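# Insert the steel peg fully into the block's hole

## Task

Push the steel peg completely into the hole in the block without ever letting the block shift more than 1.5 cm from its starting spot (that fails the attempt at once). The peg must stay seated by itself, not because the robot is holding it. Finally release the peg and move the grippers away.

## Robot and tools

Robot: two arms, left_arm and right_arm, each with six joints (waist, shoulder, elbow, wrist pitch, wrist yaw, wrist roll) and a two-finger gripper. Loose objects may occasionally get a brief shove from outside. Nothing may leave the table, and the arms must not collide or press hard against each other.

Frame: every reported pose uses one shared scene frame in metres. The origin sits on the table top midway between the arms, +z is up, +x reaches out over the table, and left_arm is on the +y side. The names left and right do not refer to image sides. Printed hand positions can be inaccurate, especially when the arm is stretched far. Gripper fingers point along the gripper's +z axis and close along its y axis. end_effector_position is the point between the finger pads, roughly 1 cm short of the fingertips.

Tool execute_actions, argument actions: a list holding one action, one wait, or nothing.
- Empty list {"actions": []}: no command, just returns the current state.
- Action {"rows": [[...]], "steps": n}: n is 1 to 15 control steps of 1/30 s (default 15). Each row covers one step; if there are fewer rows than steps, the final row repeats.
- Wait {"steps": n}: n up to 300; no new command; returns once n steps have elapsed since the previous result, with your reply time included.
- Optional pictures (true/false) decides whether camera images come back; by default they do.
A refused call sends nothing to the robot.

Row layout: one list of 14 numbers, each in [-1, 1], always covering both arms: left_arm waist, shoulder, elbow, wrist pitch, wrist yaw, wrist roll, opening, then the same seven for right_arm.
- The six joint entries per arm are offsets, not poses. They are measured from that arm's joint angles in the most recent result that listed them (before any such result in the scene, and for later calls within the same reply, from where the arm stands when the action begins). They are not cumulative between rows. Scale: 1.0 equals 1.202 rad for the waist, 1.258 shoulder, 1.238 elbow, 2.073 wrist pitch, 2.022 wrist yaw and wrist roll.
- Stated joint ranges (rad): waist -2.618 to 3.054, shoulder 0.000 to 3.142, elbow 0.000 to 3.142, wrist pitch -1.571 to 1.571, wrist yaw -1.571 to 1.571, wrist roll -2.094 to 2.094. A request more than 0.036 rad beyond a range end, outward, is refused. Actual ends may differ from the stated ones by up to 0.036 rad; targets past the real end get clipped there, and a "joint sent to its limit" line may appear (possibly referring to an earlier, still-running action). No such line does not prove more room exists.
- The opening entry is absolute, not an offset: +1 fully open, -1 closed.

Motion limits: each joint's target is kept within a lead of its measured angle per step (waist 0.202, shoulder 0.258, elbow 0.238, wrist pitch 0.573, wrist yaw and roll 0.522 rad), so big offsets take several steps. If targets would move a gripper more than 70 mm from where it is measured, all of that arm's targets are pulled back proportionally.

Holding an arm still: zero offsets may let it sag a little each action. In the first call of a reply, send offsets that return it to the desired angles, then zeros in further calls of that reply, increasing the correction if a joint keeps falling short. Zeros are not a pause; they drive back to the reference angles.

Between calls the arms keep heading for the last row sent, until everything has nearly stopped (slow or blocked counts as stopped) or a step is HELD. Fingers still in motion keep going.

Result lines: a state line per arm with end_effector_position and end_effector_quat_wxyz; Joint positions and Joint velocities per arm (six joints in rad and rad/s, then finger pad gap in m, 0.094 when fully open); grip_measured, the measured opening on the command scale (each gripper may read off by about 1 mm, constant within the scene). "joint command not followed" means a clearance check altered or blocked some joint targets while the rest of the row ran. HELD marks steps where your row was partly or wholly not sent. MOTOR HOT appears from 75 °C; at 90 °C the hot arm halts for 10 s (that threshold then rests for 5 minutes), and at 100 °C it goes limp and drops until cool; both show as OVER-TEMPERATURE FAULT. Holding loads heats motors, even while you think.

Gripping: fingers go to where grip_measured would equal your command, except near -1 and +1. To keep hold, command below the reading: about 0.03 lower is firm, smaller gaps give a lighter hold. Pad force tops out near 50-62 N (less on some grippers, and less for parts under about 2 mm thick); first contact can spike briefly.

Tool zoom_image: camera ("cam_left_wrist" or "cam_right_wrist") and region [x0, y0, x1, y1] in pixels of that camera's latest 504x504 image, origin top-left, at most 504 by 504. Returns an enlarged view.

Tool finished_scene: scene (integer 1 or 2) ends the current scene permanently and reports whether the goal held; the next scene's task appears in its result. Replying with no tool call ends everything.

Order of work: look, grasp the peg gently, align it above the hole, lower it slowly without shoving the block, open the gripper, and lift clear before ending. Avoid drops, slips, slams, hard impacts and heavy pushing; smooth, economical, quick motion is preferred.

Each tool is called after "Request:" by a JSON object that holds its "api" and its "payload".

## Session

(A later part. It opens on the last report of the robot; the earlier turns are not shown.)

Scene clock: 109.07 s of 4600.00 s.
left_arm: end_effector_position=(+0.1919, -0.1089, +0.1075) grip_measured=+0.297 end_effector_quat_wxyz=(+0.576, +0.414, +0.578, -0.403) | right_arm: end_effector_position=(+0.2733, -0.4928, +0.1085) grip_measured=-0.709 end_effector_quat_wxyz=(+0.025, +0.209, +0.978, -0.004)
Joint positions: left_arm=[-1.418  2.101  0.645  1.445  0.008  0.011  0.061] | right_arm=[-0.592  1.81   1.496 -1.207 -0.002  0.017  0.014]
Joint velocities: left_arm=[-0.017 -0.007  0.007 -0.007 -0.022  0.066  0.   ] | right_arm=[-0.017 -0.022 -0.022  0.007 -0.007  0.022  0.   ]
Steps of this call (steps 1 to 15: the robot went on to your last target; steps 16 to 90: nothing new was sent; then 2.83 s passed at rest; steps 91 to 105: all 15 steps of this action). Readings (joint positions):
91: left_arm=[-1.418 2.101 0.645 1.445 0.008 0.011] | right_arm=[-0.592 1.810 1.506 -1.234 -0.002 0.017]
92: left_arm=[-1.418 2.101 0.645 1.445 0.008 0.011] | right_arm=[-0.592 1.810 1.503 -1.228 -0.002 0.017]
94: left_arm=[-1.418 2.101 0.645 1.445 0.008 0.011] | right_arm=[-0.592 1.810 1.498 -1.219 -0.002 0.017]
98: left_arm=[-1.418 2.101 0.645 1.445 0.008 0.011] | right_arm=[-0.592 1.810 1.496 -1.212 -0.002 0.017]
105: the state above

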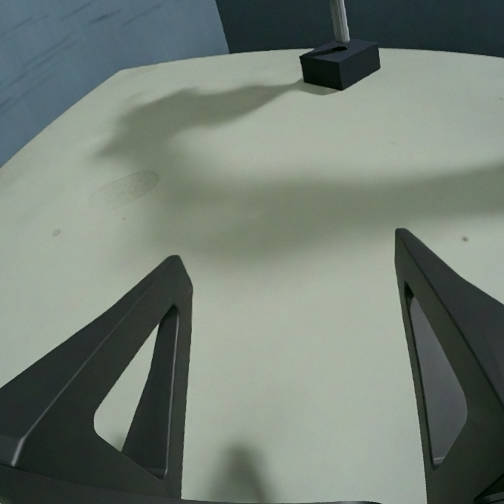

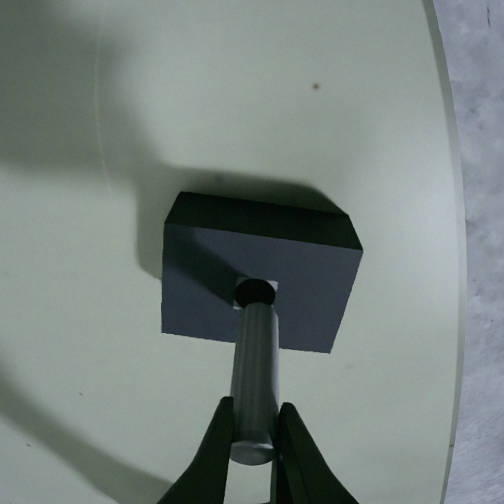

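Request:
{"api": "execute_actions", "payload": {"actions": [{"rows":[[0,0,0,0,0,0,0.3,0.01,-0.008,-0.025,0.017,0,0,-0.755]]}]}}

Request:
{"api": "zoom_image", "payload": {"camera": "cam_left_wrist", "region": [290,0,390,100]}}

Request:
{"api": "zoom_image", "payload": {"camera": "cam_right_wrist", "region": [200,250,300,350]}}

Scene clock: 115.53 s of 4600.00 s.
left_arm: end_effector_position=(+0.1919, -0.1089, +0.1075) grip_measured=+0.297 end_effector_quat_wxyz=(+0.576, +0.414, +0.578, -0.403) | right_arm: end_effector_position=(+0.2758, -0.4939, +0.1056) grip_measured=-0.709 end_effector_quat_wxyz=(+0.031, +0.208, +0.978, -0.005)
Joint positions: left_arm=[-1.418  2.101  0.645  1.445  0.008  0.011  0.061] | right_arm=[-0.592  1.81   1.484 -1.183 -0.002  0.017  0.014]
Joint velocities: left_arm=[-0.007  0.007 -0.007  0.007 -0.037  0.037  0.   ] | right_arm=[-0.007 -0.007  0.017 -0.007 -0.066  0.037 -0.002]
Steps of this call (steps 1 to 15: the robot went on to your last target; steps 16 to 90: nothing new was sent; then 2.97 s passed at rest; steps 91 to 105: all 15 steps of this action). Readings (joint positions):
91: left_arm=[-1.418 2.101 0.645 1.445 0.008 0.011] | right_arm=[-0.592 1.810 1.495 -1.204 -0.002 0.017]
92: left_arm=[-1.418 2.101 0.645 1.445 0.008 0.011] | right_arm=[-0.592 1.810 1.492 -1.199 -0.002 0.017]
94: left_arm=[-1.418 2.101 0.645 1.445 0.008 0.011] | right_arm=[-0.592 1.810 1.487 -1.192 -0.002 0.017]
98: left_arm=[-1.418 2.101 0.645 1.445 0.008 0.011] | right_arm=[-0.592 1.810 1.484 -1.187 -0.002 0.017]
105: the state above

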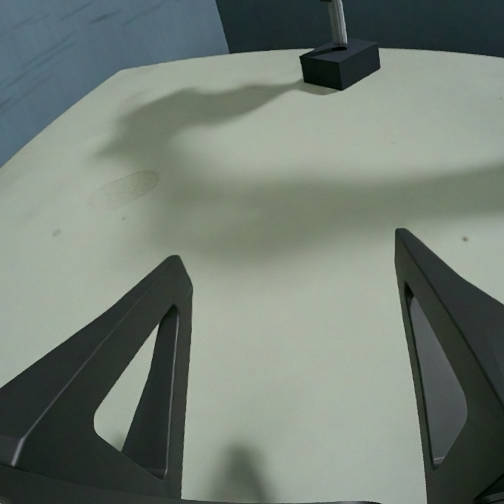

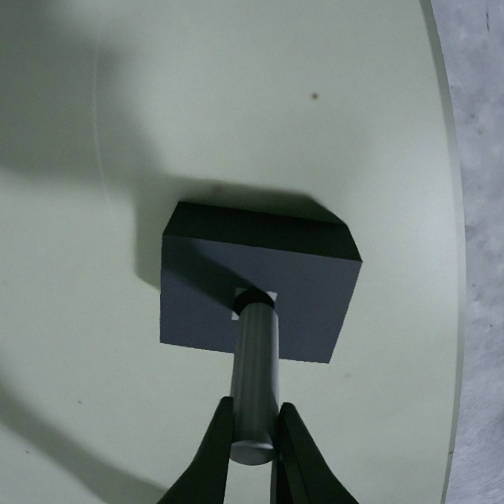

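Region (290, 0, 390, 100) of cam_left_wrist's 504x504 image, scaled by 5.040, with more detail than that image has.

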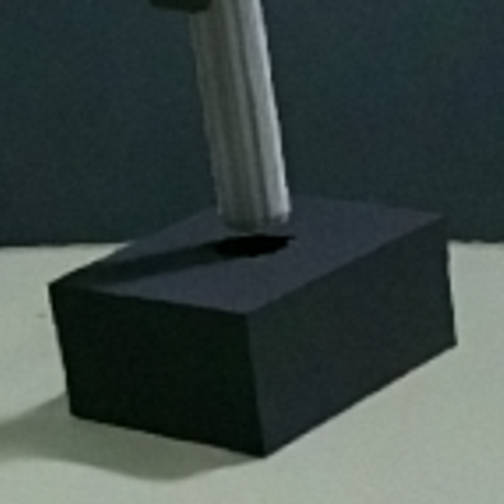

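Region (200, 250, 300, 350) of cam_right_wrist's 504x504 image, scaled by 5.040, with more detail than that image has.

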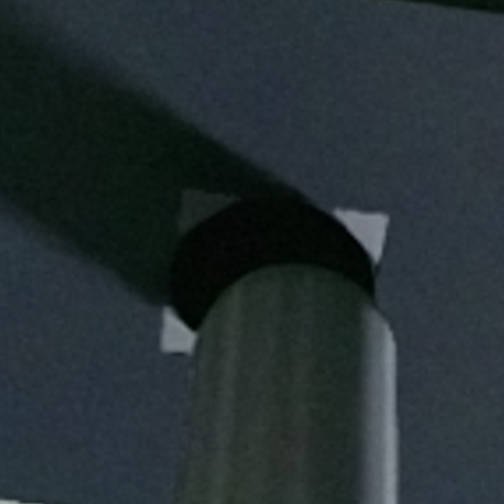

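Waist needs +0.005; push harder, then descend.

Request:
{"api": "execute_actions", "payload": {"actions": [{"rows":[[0,0,0,0,0,0,0.3,0.016,-0.008,-0.01,0.004,0,0,-0.755],[0,0,0,0,0,0,0.3,0.016,-0.008,-0.01,0.004,0,0,-0.755],[0,0,0,0,0,0,0.3,0.016,-0.008,-0.01,0.004,0,0,-0.755],[0,0,0,0,0,0,0.3,0.016,-0.008,-0.01,0.004,0,0,-0.755],[0,0,0,0,0,0,0.3,0.016,-0.008,-0.01,0.004,0,0,-0.755],[0,0,0,0,0,0,0.3,0.016,-0.008,-0.02,0.009,0,0,-0.755],[0,0,0,0,0,0,0.3,0.016,-0.008,-0.025,0.012,0,0,-0.755],[0,0,0,0,0,0,0.3,0.016,-0.008,-0.03,0.015,0,0,-0.755],[0,0,0,0,0,0,0.3,0.016,-0.008,-0.035,0.018,0,0,-0.755],[0,0,0,0,0,0,0.3,0.016,-0.008,-0.04,0.021,0,0,-0.755],[0,0,0,0,0,0,0.3,0.016,-0.008,-0.045,0.024,0,0,-0.755]]}]}}

Request:
{"api": "zoom_image", "payload": {"camera": "cam_left_wrist", "region": [290,0,390,100]}}

Scene clock: 125.53 s of 4600.00 s.
left_arm: end_effector_position=(+0.1919, -0.1089, +0.1075) grip_measured=+0.297 end_effector_quat_wxyz=(+0.576, +0.414, +0.578, -0.403) | right_arm: end_effector_position=(+0.2781, -0.4912, +0.1000) grip_measured=-0.709 end_effector_quat_wxyz=(+0.035, +0.203, +0.978, -0.006)
Joint positions: left_arm=[-1.418  2.101  0.645  1.445  0.008  0.011  0.061] | right_arm=[-0.581  1.807  1.458 -1.151 -0.001  0.017  0.014]
Joint velocities: left_arm=[-0.002 -0.007  0.002  0.022 -0.022  0.066 -0.   ] | right_arm=[-0.007  0.007 -0.017 -0.007  0.022  0.022 -0.001]
Steps of this call (steps 1 to 15: the robot went on to your last target; steps 16 to 90: nothing new was sent; then 6.50 s passed at rest; steps 91 to 105: all 15 steps of this action). Readings (joint positions):
91: left_arm=[-1.418 2.101 0.645 1.445 0.008 0.011] | right_arm=[-0.591 1.810 1.484 -1.183 -0.002 0.017]
92: left_arm=[-1.418 2.101 0.645 1.445 0.008 0.011] | right_arm=[-0.589 1.810 1.484 -1.183 -0.002 0.017]
94: left_arm=[-1.418 2.101 0.645 1.445 0.008 0.011] | right_arm=[-0.585 1.810 1.484 -1.183 -0.002 0.017]
98: left_arm=[-1.418 2.101 0.645 1.445 0.008 0.011] | right_arm=[-0.581 1.810 1.482 -1.176 -0.002 0.017]
105: the state above

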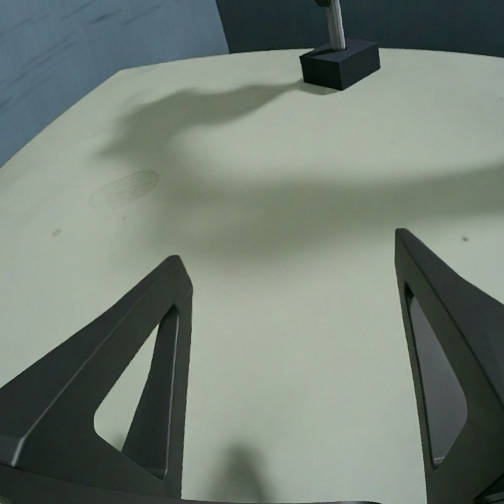

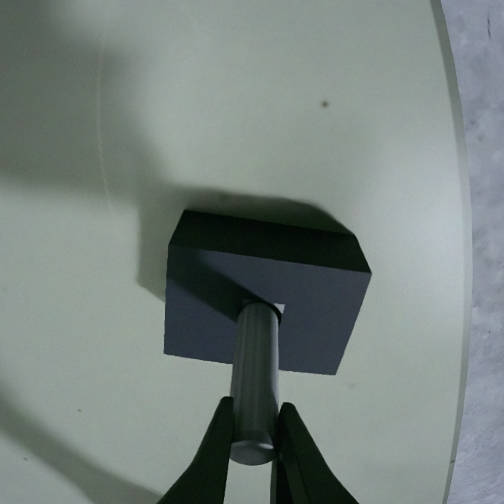

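Region (290, 0, 390, 100) of cam_left_wrist's 504x504 image, scaled by 5.040, with more detail than that image has.

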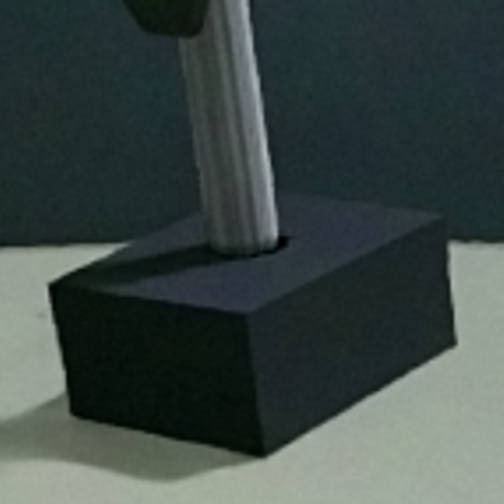

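Request:
{"api": "execute_actions", "payload": {"actions": [{"rows":[[0,0,0,0,0,0,0.3,-0.012,-0.004,-0.01,-0.002,0,0,-0.755],[0,0,0,0,0,0,0.3,-0.012,-0.004,-0.01,-0.002,0,0,-0.755],[0,0,0,0,0,0,0.3,-0.012,-0.004,-0.01,-0.002,0,0,-0.755],[0,0,0,0,0,0,0.3,-0.012,-0.004,-0.01,-0.002,0,0,-0.755],[0,0,0,0,0,0,0.3,-0.012,-0.004,-0.01,-0.002,0,0,-0.755],[0,0,0,0,0,0,0.3,-0.012,-0.004,-0.01,-0.002,0,0,-0.755],[0,0,0,0,0,0,0.3,-0.012,-0.004,-0.03,0.003,0,0,-0.755],[0,0,0,0,0,0,0.3,-0.012,-0.004,-0.04,0.008,0,0,-0.755]]}]}}

Request:
{"api": "zoom_image", "payload": {"camera": "cam_left_wrist", "region": [290,0,390,100]}}

Request:
{"api": "zoom_image", "payload": {"camera": "cam_right_wrist", "region": [200,270,300,370]}}

Scene clock: 134.67 s of 4600.00 s.
left_arm: end_effector_position=(+0.1919, -0.1089, +0.1075) grip_measured=+0.297 end_effector_quat_wxyz=(+0.576, +0.414, +0.578, -0.403) | right_arm: end_effector_position=(+0.2773, -0.4913, +0.0997) grip_measured=-0.709 end_effector_quat_wxyz=(+0.038, +0.205, +0.978, -0.006)
Joint positions: left_arm=[-1.418  2.101  0.645  1.445  0.008  0.011  0.061] | right_arm=[-0.584  1.799  1.447 -1.141 -0.003  0.017  0.014]
Joint velocities: left_arm=[-0.002  0.017  0.007 -0.022  0.007  0.051 -0.   ] | right_arm=[ 0.002  0.007 -0.002  0.022 -0.022 -0.081 -0.001]
Steps of this call (steps 1 to 15: the robot went on to your last target; steps 16 to 90: nothing new was sent; then 5.63 s passed at rest; steps 91 to 105: all 15 steps of this action). Readings (joint positions):
91: left_arm=[-1.418 2.101 0.645 1.445 0.008 0.011] | right_arm=[-0.582 1.807 1.458 -1.149 -0.001 0.017]
92: left_arm=[-1.418 2.101 0.645 1.445 0.008 0.011] | right_arm=[-0.583 1.807 1.458 -1.149 -0.002 0.017]
94: left_arm=[-1.418 2.101 0.645 1.445 0.008 0.011] | right_arm=[-0.584 1.807 1.458 -1.149 -0.003 0.017]
98: left_arm=[-1.418 2.101 0.645 1.445 0.008 0.011] | right_arm=[-0.584 1.807 1.456 -1.147 -0.003 0.017]
105: the state above

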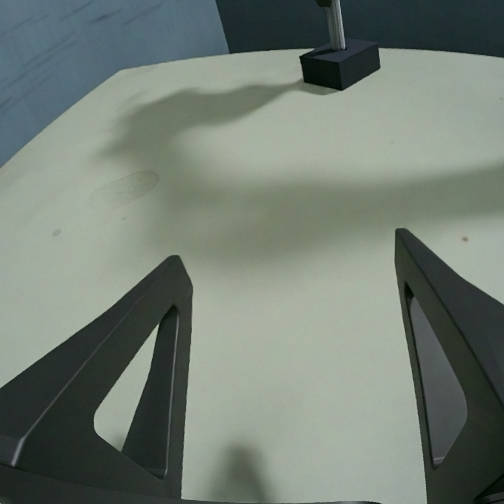

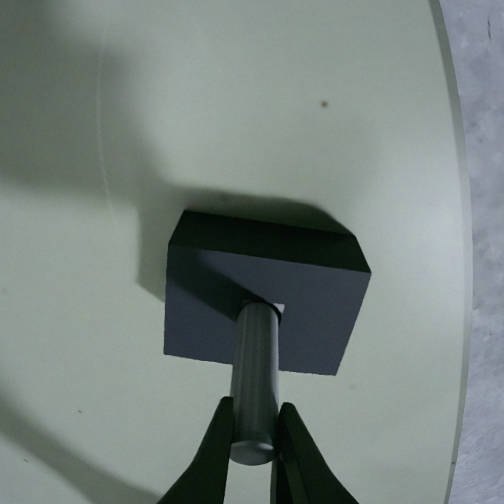

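Region (290, 0, 390, 100) of cam_left_wrist's 504x504 image, scaled by 5.040, with more detail than that image has.

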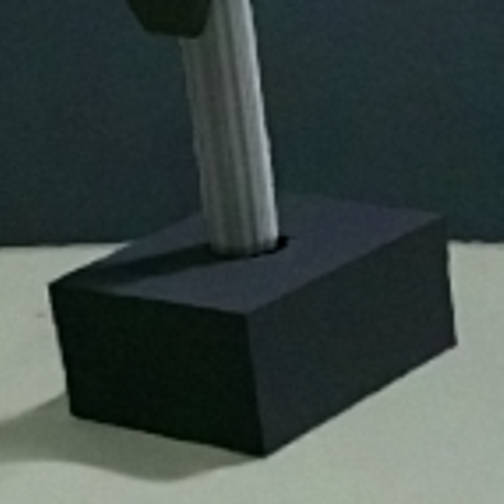

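Region (200, 270, 300, 370) of cam_right_wrist's 504x504 image, scaled by 5.040, with more detail than that image has.

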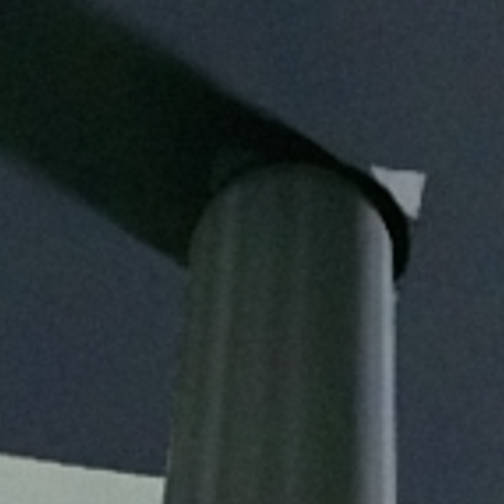

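Stuck under friction; unload fully, shift.

Request:
{"api": "execute_actions", "payload": {"actions": [{"rows":[[0,0,0,0,0,0,0.3,-0.01,-0.012,0.008,-0.011,0,0,-0.755]]}]}}

Request:
{"api": "zoom_image", "payload": {"camera": "cam_left_wrist", "region": [290,0,390,100]}}

Request:
{"api": "zoom_image", "payload": {"camera": "cam_right_wrist", "region": [200,270,300,370]}}

Scene clock: 141.07 s of 4600.00 s.
left_arm: end_effector_position=(+0.1919, -0.1089, +0.1075) grip_measured=+0.297 end_effector_quat_wxyz=(+0.576, +0.414, +0.578, -0.403) | right_arm: end_effector_position=(+0.2759, -0.4908, +0.1002) grip_measured=-0.709 end_effector_quat_wxyz=(+0.036, +0.205, +0.978, -0.005)
Joint positions: left_arm=[-1.418  2.101  0.645  1.445  0.008  0.011  0.061] | right_arm=[-0.584  1.798  1.447 -1.147 -0.003  0.017  0.014]
Joint velocities: left_arm=[-0.002  0.002 -0.007  0.022  0.007 -0.051  0.001] | right_arm=[-0.017  0.012 -0.017 -0.007 -0.037  0.081 -0.   ]
Steps of this call (steps 1 to 15: the robot went on to your last target; steps 16 to 90: nothing new was sent; then 2.90 s passed at rest; steps 91 to 105: all 15 steps of this action). Readings (joint positions):
91: left_arm=[-1.418 2.101 0.645 1.445 0.008 0.011] | right_arm=[-0.584 1.798 1.447 -1.141 -0.003 0.017]
92: left_arm=[-1.418 2.101 0.645 1.445 0.008 0.011] | right_arm=[-0.584 1.798 1.447 -1.143 -0.003 0.017]
94: left_arm=[-1.418 2.101 0.645 1.445 0.008 0.011] | right_arm=[-0.584 1.798 1.447 -1.146 -0.003 0.017]
98: left_arm=[-1.418 2.101 0.645 1.445 0.008 0.011] | right_arm=[-0.584 1.798 1.447 -1.147 -0.003 0.017]
105: the state above

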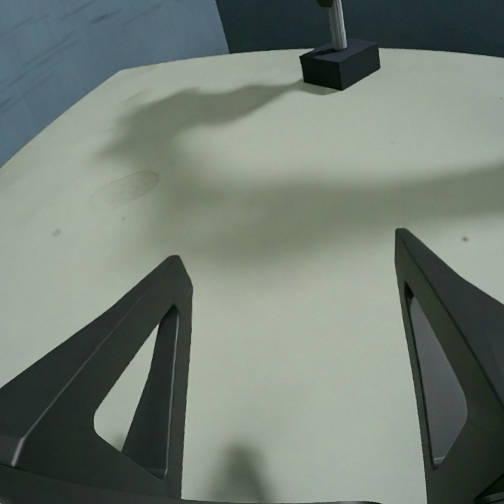

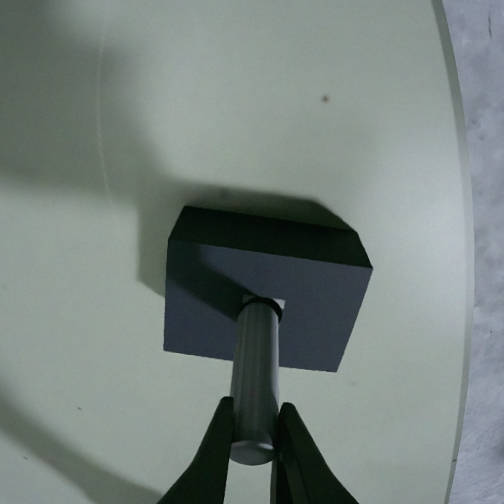

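Region (290, 0, 390, 100) of cam_left_wrist's 504x504 image, scaled by 5.040, with more detail than that image has.

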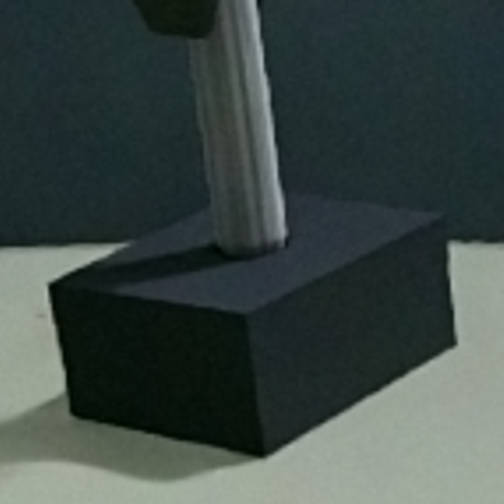

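Region (200, 270, 300, 370) of cam_right_wrist's 504x504 image, scaled by 5.040, with more detail than that image has.

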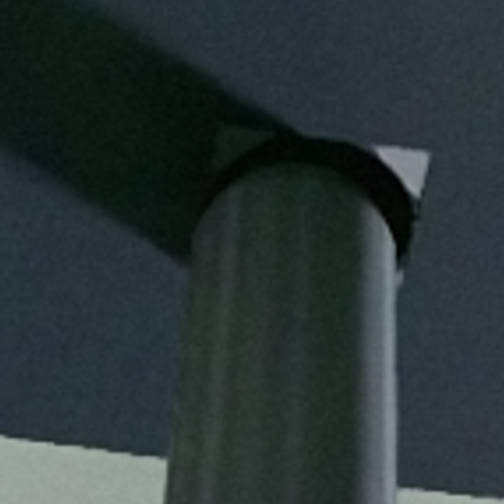

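Request:
{"api": "execute_actions", "payload": {"actions": [{"rows":[[0,0,0,0,0,0,0.3,-0.0135,-0.008,0,0.003,0,0,-0.755],[0,0,0,0,0,0,0.3,-0.0135,-0.008,0,0.003,0,0,-0.755],[0,0,0,0,0,0,0.3,-0.0135,-0.008,0,0.003,0,0,-0.755],[0,0,0,0,0,0,0.3,-0.0135,-0.008,0,0.003,0,0,-0.755],[0,0,0,0,0,0,0.3,-0.0135,-0.008,0,0.003,0,0,-0.755],[0,0,0,0,0,0,0.3,-0.0135,-0.008,0,0.003,0,0,-0.755],[0,0,0,0,0,0,0.3,-0.0135,-0.004,-0.02,0.007,0,0,-0.755],[0,0,0,0,0,0,0.3,-0.0135,-0.004,-0.025,0.01,0,0,-0.755],[0,0,0,0,0,0,0.3,-0.0135,-0.004,-0.03,0.013,0,0,-0.755],[0,0,0,0,0,0,0.3,-0.0135,-0.004,-0.035,0.016,0,0,-0.755],[0,0,0,0,0,0,0.3,-0.0135,-0.004,-0.04,0.018,0,0,-0.755]]}]}}

Request:
{"api": "zoom_image", "payload": {"camera": "cam_right_wrist", "region": [200,270,300,370]}}

Scene clock: 150.63 s of 4600.00 s.
left_arm: end_effector_position=(+0.1919, -0.1089, +0.1075) grip_measured=+0.297 end_effector_quat_wxyz=(+0.576, +0.414, +0.578, -0.403) | right_arm: end_effector_position=(+0.2757, -0.4924, +0.0936) grip_measured=-0.709 end_effector_quat_wxyz=(+0.039, +0.208, +0.977, -0.004)
Joint positions: left_arm=[-1.418  2.101  0.645  1.445  0.008  0.011  0.061] | right_arm=[-0.591  1.798  1.42  -1.115 -0.007  0.017  0.014]
Joint velocities: left_arm=[-0.007 -0.012 -0.017  0.11  -0.095  0.037 -0.   ] | right_arm=[-0.002 -0.007 -0.012 -0.037 -0.125 -0.022  0.001]
Steps of this call (steps 1 to 15: the robot went on to your last target; steps 16 to 90: nothing new was sent; then 6.07 s passed at rest; steps 91 to 105: all 15 steps of this action). Readings (joint positions):
91: left_arm=[-1.418 2.101 0.645 1.445 0.008 0.011] | right_arm=[-0.584 1.798 1.447 -1.147 -0.003 0.017]
92: left_arm=[-1.418 2.101 0.645 1.445 0.008 0.011] | right_arm=[-0.586 1.798 1.447 -1.147 -0.003 0.017]
94: left_arm=[-1.418 2.101 0.645 1.445 0.008 0.011] | right_arm=[-0.588 1.798 1.447 -1.147 -0.003 0.017]
98: left_arm=[-1.418 2.101 0.645 1.445 0.008 0.011] | right_arm=[-0.591 1.798 1.447 -1.146 -0.003 0.017]
105: the state above

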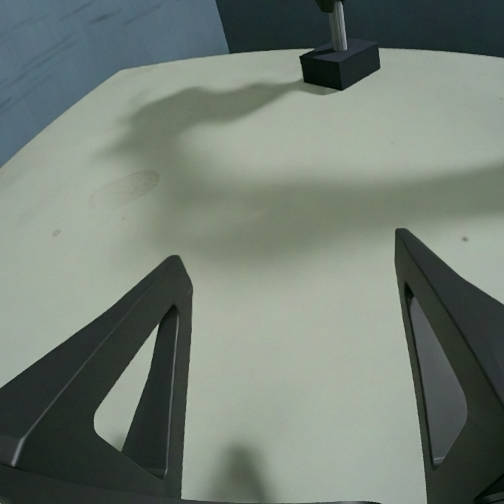

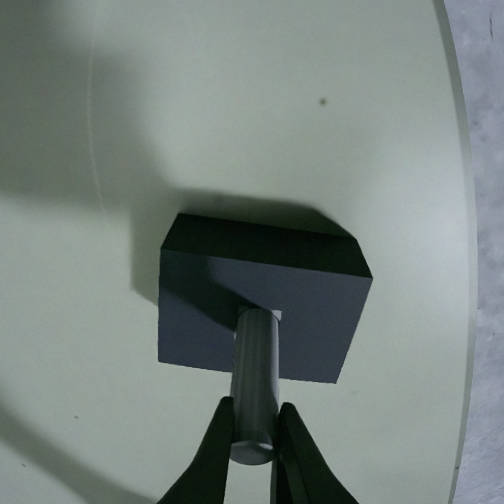

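Region (200, 270, 300, 370) of cam_right_wrist's 504x504 image, scaled by 5.040, with more detail than that image has.

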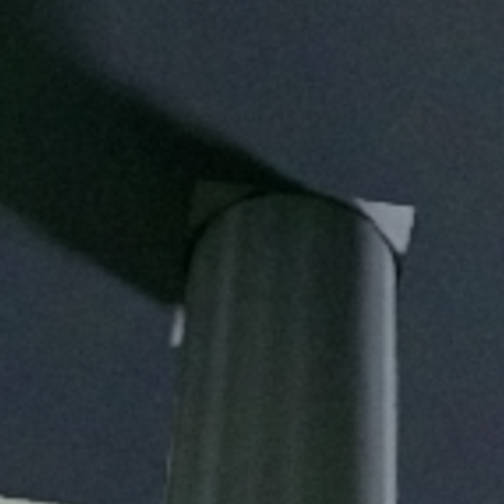

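In. Continue.

Request:
{"api": "execute_actions", "payload": {"actions": [{"rows":[[0,0,0,0,0,0,0.3,0,-0.006,-0.022,0.004,0,0,-0.755],[0,0,0,0,0,0,0.3,0,-0.006,-0.028,0.008,0,0,-0.755],[0,0,0,0,0,0,0.3,0,-0.006,-0.034,0.011,0,0,-0.755],[0,0,0,0,0,0,0.3,0,-0.006,-0.04,0.014,0,0,-0.755],[0,0,0,0,0,0,0.3,0,-0.006,-0.047,0.018,0,0,-0.755],[0,0,0,0,0,0,0.3,0,-0.006,-0.054,0.022,0,0,-0.755],[0,0,0,0,0,0,0.3,0,-0.006,-0.06,0.026,0,0,-0.755],[0,0,0,0,0,0,0.3,0,-0.006,-0.067,0.029,0,0,-0.755],[0,0,0,0,0,0,0.3,0,-0.006,-0.074,0.032,0,0,-0.755],[0,0,0,0,0,0,0.3,0,-0.006,-0.082,0.036,0,0,-0.755]]}], "pictures": false}}

Request:
{"api": "execute_actions", "payload": {"actions": [{"rows":[[0,0,0,0,0,0,0.3,0,0,-0.028,0.004,0,0,-0.755],[0,0,0,0,0,0,0.3,0,0,-0.034,0.008,0,0,-0.755],[0,0,0,0,0,0,0.3,0,0,-0.04,0.011,0,0,-0.755],[0,0,0,0,0,0,0.3,0,0,-0.047,0.014,0,0,-0.755],[0,0,0,0,0,0,0.3,0,0,-0.054,0.018,0,0,-0.755],[0,0,0,0,0,0,0.3,0,0,-0.06,0.022,0,0,-0.755],[0,0,0,0,0,0,0.3,0,0,-0.067,0.025,0,0,-0.755]]}]}}

Request:
{"api": "zoom_image", "payload": {"camera": "cam_left_wrist", "region": [290,0,390,100]}}

Scene clock: 164.23 s of 4600.00 s.
left_arm: end_effector_position=(+0.1919, -0.1089, +0.1075) grip_measured=+0.297 end_effector_quat_wxyz=(+0.576, +0.414, +0.578, -0.403) | right_arm: end_effector_position=(+0.2764, -0.4926, +0.0775) grip_measured=-0.709 end_effector_quat_wxyz=(+0.046, +0.208, +0.977, -0.005)
Joint positions: left_arm=[-1.418  2.101  0.645  1.445  0.008  0.011  0.061] | right_arm=[-0.591  1.798  1.354 -1.035 -0.008  0.017  0.014]
Joint velocities: left_arm=[-0.012  0.002 -0.007 -0.037  0.007  0.022 -0.   ] | right_arm=[-0.002 -0.007 -0.022  0.037 -0.139 -0.022 -0.   ]
Steps of this call (steps 1 to 15: the robot went on to your last target; steps 16 to 90: nothing new was sent; then 10.10 s passed at rest; steps 91 to 105: all 15 steps of this action). Readings (joint positions):
91: left_arm=[-1.418 2.101 0.645 1.445 0.008 0.011] | right_arm=[-0.591 1.798 1.419 -1.114 -0.007 0.017]
92: left_arm=[-1.418 2.101 0.645 1.445 0.008 0.011] | right_arm=[-0.591 1.798 1.417 -1.112 -0.007 0.017]
94: left_arm=[-1.418 2.101 0.645 1.445 0.008 0.011] | right_arm=[-0.591 1.798 1.408 -1.103 -0.007 0.017]
98: left_arm=[-1.418 2.101 0.645 1.445 0.008 0.011] | right_arm=[-0.591 1.798 1.379 -1.068 -0.007 0.017]
105: the state above

Scene clock: 164.73 s of 4600.00 s.
left_arm: end_effector_position=(+0.1919, -0.1089, +0.1075) grip_measured=+0.297 end_effector_quat_wxyz=(+0.576, +0.414, +0.578, -0.403) | right_arm: end_effector_position=(+0.2772, -0.4930, +0.0665) grip_measured=-0.709 end_effector_quat_wxyz=(+0.053, +0.208, +0.977, -0.006)
Joint positions: left_arm=[-1.418  2.101  0.645  1.445  0.008  0.011  0.061] | right_arm=[-0.591  1.798  1.308 -0.975 -0.008  0.017  0.014]
Joint velocities: left_arm=[-0.002  0.007  0.002  0.022 -0.007 -0.066 -0.   ] | right_arm=[-0.002 -0.007 -0.012 -0.066 -0.022 -0.022  0.   ]
Steps of this call (steps 1 to 15: all 15 steps of this action). Readings (joint positions):
1: left_arm=[-1.418 2.101 0.645 1.445 0.008 0.011] | right_arm=[-0.591 1.798 1.353 -1.033 -0.008 0.017]
2: left_arm=[-1.418 2.101 0.645 1.445 0.008 0.011] | right_arm=[-0.591 1.798 1.351 -1.030 -0.008 0.017]
4: left_arm=[-1.418 2.101 0.645 1.445 0.008 0.011] | right_arm=[-0.591 1.798 1.342 -1.020 -0.008 0.017]
8: left_arm=[-1.418 2.101 0.645 1.445 0.008 0.011] | right_arm=[-0.591 1.798 1.318 -0.988 -0.008 0.017]
15: the state above

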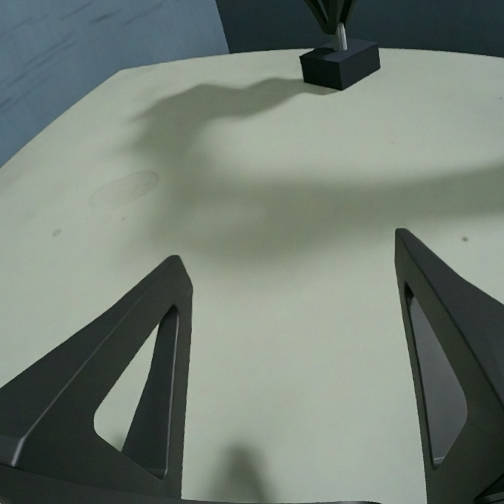

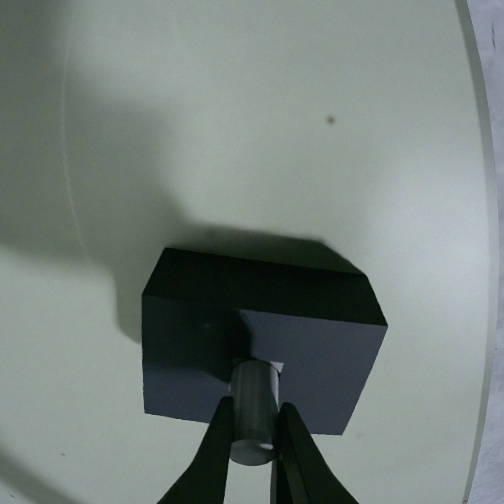

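Region (290, 0, 390, 100) of cam_left_wrist's 504x504 image, scaled by 5.040, with more detail than that image has.

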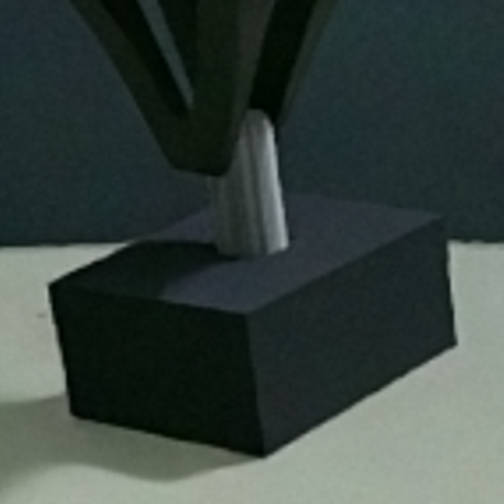

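Not yet bottomed; push more, easing pitch.

Request:
{"api": "execute_actions", "payload": {"actions": [{"rows":[[0,0,0,0,0,0,0.3,0,0,-0.034,0,0,0,-0.755],[0,0,0,0,0,0,0.3,0,0,-0.04,0.002,0,0,-0.755],[0,0,0,0,0,0,0.3,0,0,-0.047,0.004,0,0,-0.755],[0,0,0,0,0,0,0.3,0,0,-0.054,0.007,0,0,-0.755],[0,0,0,0,0,0,0.3,0,0,-0.06,0.01,0,0,-0.755],[0,0,0,0,0,0,0.3,0,0,-0.068,0.013,0,0,-0.755]]}], "pictures": false}}

Request:
{"api": "execute_actions", "payload": {"actions": [{"rows":[[0,0,0,0,0,0,0.3,0,0,0,0,0,0,0]],"steps":10}]}}

Request:
{"api": "zoom_image", "payload": {"camera": "cam_left_wrist", "region": [290,0,390,100]}}

Scene clock: 182.97 s of 4600.00 s.
left_arm: end_effector_position=(+0.1919, -0.1089, +0.1075) grip_measured=+0.297 end_effector_quat_wxyz=(+0.576, +0.414, +0.578, -0.403) | right_arm: end_effector_position=(+0.2769, -0.4928, +0.0657) grip_measured=-0.709 end_effector_quat_wxyz=(+0.064, +0.207, +0.976, -0.009)
Joint positions: left_arm=[-1.418  2.101  0.645  1.445  0.008  0.011  0.061] | right_arm=[-0.591  1.777  1.277 -0.941 -0.008  0.017  0.014]
Joint velocities: left_arm=[ 0.007 -0.017  0.007  0.066  0.007  0.007 -0.001] | right_arm=[-0.007  0.007 -0.002 -0.007  0.022  0.051  0.   ]
Steps of this call (steps 1 to 15: the robot went on to your last target; steps 16 to 90: nothing new was sent; then 14.73 s passed at rest; steps 91 to 105: all 15 steps of this action). Readings (joint positions):
91: left_arm=[-1.418 2.101 0.645 1.445 0.008 0.011] | right_arm=[-0.591 1.798 1.307 -0.974 -0.008 0.017]
92: left_arm=[-1.418 2.101 0.645 1.445 0.008 0.011] | right_arm=[-0.591 1.798 1.305 -0.972 -0.008 0.017]
94: left_arm=[-1.418 2.101 0.645 1.445 0.008 0.011] | right_arm=[-0.591 1.792 1.297 -0.964 -0.008 0.017]
98: left_arm=[-1.418 2.101 0.645 1.445 0.008 0.011] | right_arm=[-0.591 1.779 1.279 -0.945 -0.008 0.017]
105: the state above

Scene clock: 183.30 s of 4600.00 s.
left_arm: end_effector_position=(+0.1919, -0.1089, +0.1075) grip_measured=+0.297 end_effector_quat_wxyz=(+0.576, +0.414, +0.578, -0.403) | right_arm: end_effector_position=(+0.2772, -0.4929, +0.0663) grip_measured=-0.002 end_effector_quat_wxyz=(+0.065, +0.207, +0.976, -0.009)
Joint positions: left_arm=[-1.418  2.101  0.645  1.445  0.008  0.011  0.061] | right_arm=[-0.591  1.775  1.277 -0.941 -0.008  0.017  0.047]
Joint velocities: left_arm=[-0.007  0.007 -0.027 -0.037 -0.007 -0.051  0.001] | right_arm=[ 0.007 -0.022  0.012 -0.066  0.007  0.037 -0.001]
Steps of this call (steps 1 to 10: all 10 steps of this action). Readings (joint positions):
1: left_arm=[-1.418 2.101 0.645 1.445 0.008 0.011] | right_arm=[-0.591 1.775 1.277 -0.940 -0.008 0.017]
2: left_arm=[-1.418 2.101 0.645 1.445 0.008 0.011] | right_arm=[-0.591 1.775 1.277 -0.941 -0.008 0.017]
4: left_arm=[-1.418 2.101 0.645 1.445 0.008 0.011] | right_arm=[-0.591 1.775 1.277 -0.941 -0.008 0.017]
8: left_arm=[-1.418 2.101 0.645 1.445 0.008 0.011] | right_arm=[-0.591 1.775 1.277 -0.941 -0.008 0.017]
10: the state above

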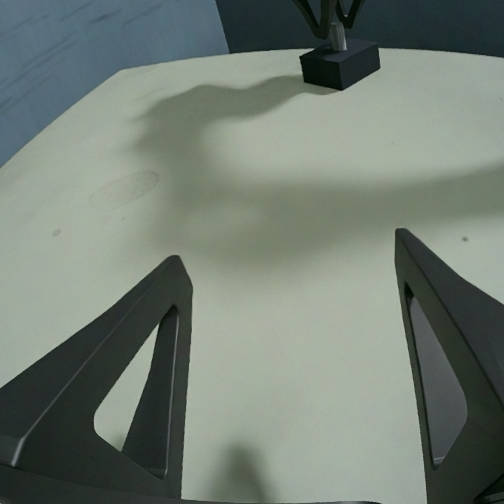

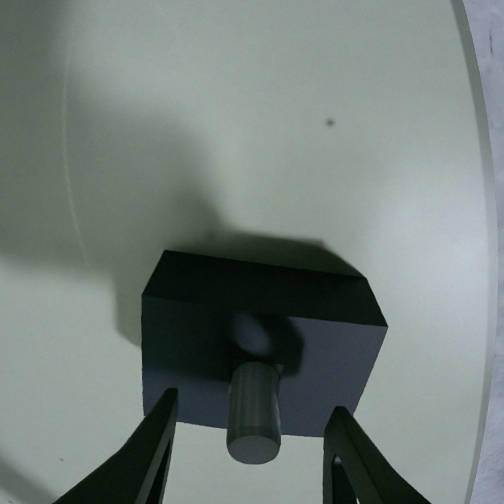

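Region (290, 0, 390, 100) of cam_left_wrist's 504x504 image, scaled by 5.040, with more detail than that image has.

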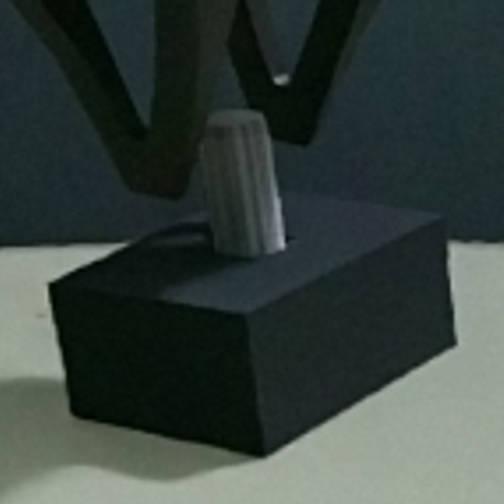

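Inserted ~35 mm in a ~40 mm block: bottomed.

Request:
{"api": "execute_actions", "payload": {"actions": [{"rows":[[0.2,-0.1,0,0,0,0,0.3,0,-0.05,0.3,-0.2,0,0,0]]}]}}

Request:
{"api": "finished_scene", "payload": {"scene": 2}}

Scene clock: 189.13 s of 4600.00 s.
left_arm: end_effector_position=(+0.2990, -0.0524, +0.1583) grip_measured=+0.297 end_effector_quat_wxyz=(+0.656, +0.319, +0.592, -0.344) | right_arm: end_effector_position=(+0.2780, -0.4933, +0.1840) grip_measured=-0.002 end_effector_quat_wxyz=(+0.099, +0.207, +0.973, -0.015)
Joint positions: left_arm=[-1.173  1.99   0.644  1.442 -0.001  0.012  0.061] | right_arm=[-0.591  1.699  1.647 -1.319 -0.008  0.017  0.047]
Joint velocities: left_arm=[-0.017 -0.002 -0.012 -0.007  0.051  0.007  0.   ] | right_arm=[ 0.012  0.095 -0.002 -0.095  0.037  0.051  0.   ]
Steps of this call (steps 1 to 15: the robot went on to your last target; steps 16 to 90: nothing new was sent; then 2.33 s passed at rest; steps 91 to 105: all 15 steps of this action). Readings (joint positions):
91: left_arm=[-1.403 2.093 0.645 1.439 0.019 0.011] | right_arm=[-0.591 1.779 1.308 -0.996 -0.008 0.017]
92: left_arm=[-1.371 2.080 0.644 1.432 0.027 0.012] | right_arm=[-0.591 1.783 1.358 -1.071 -0.008 0.017]
94: left_arm=[-1.276 2.045 0.644 1.430 0.027 0.012] | right_arm=[-0.591 1.773 1.478 -1.168 -0.008 0.017]
98: left_arm=[-1.156 1.992 0.644 1.440 -0.001 0.012] | right_arm=[-0.591 1.710 1.636 -1.239 -0.008 0.017]
105: the state above

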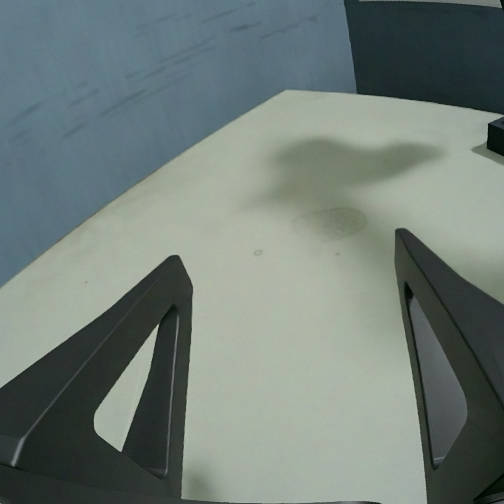

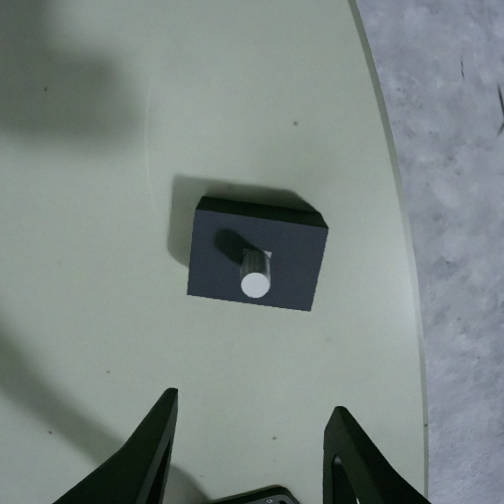

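The scene is finished: the task was done.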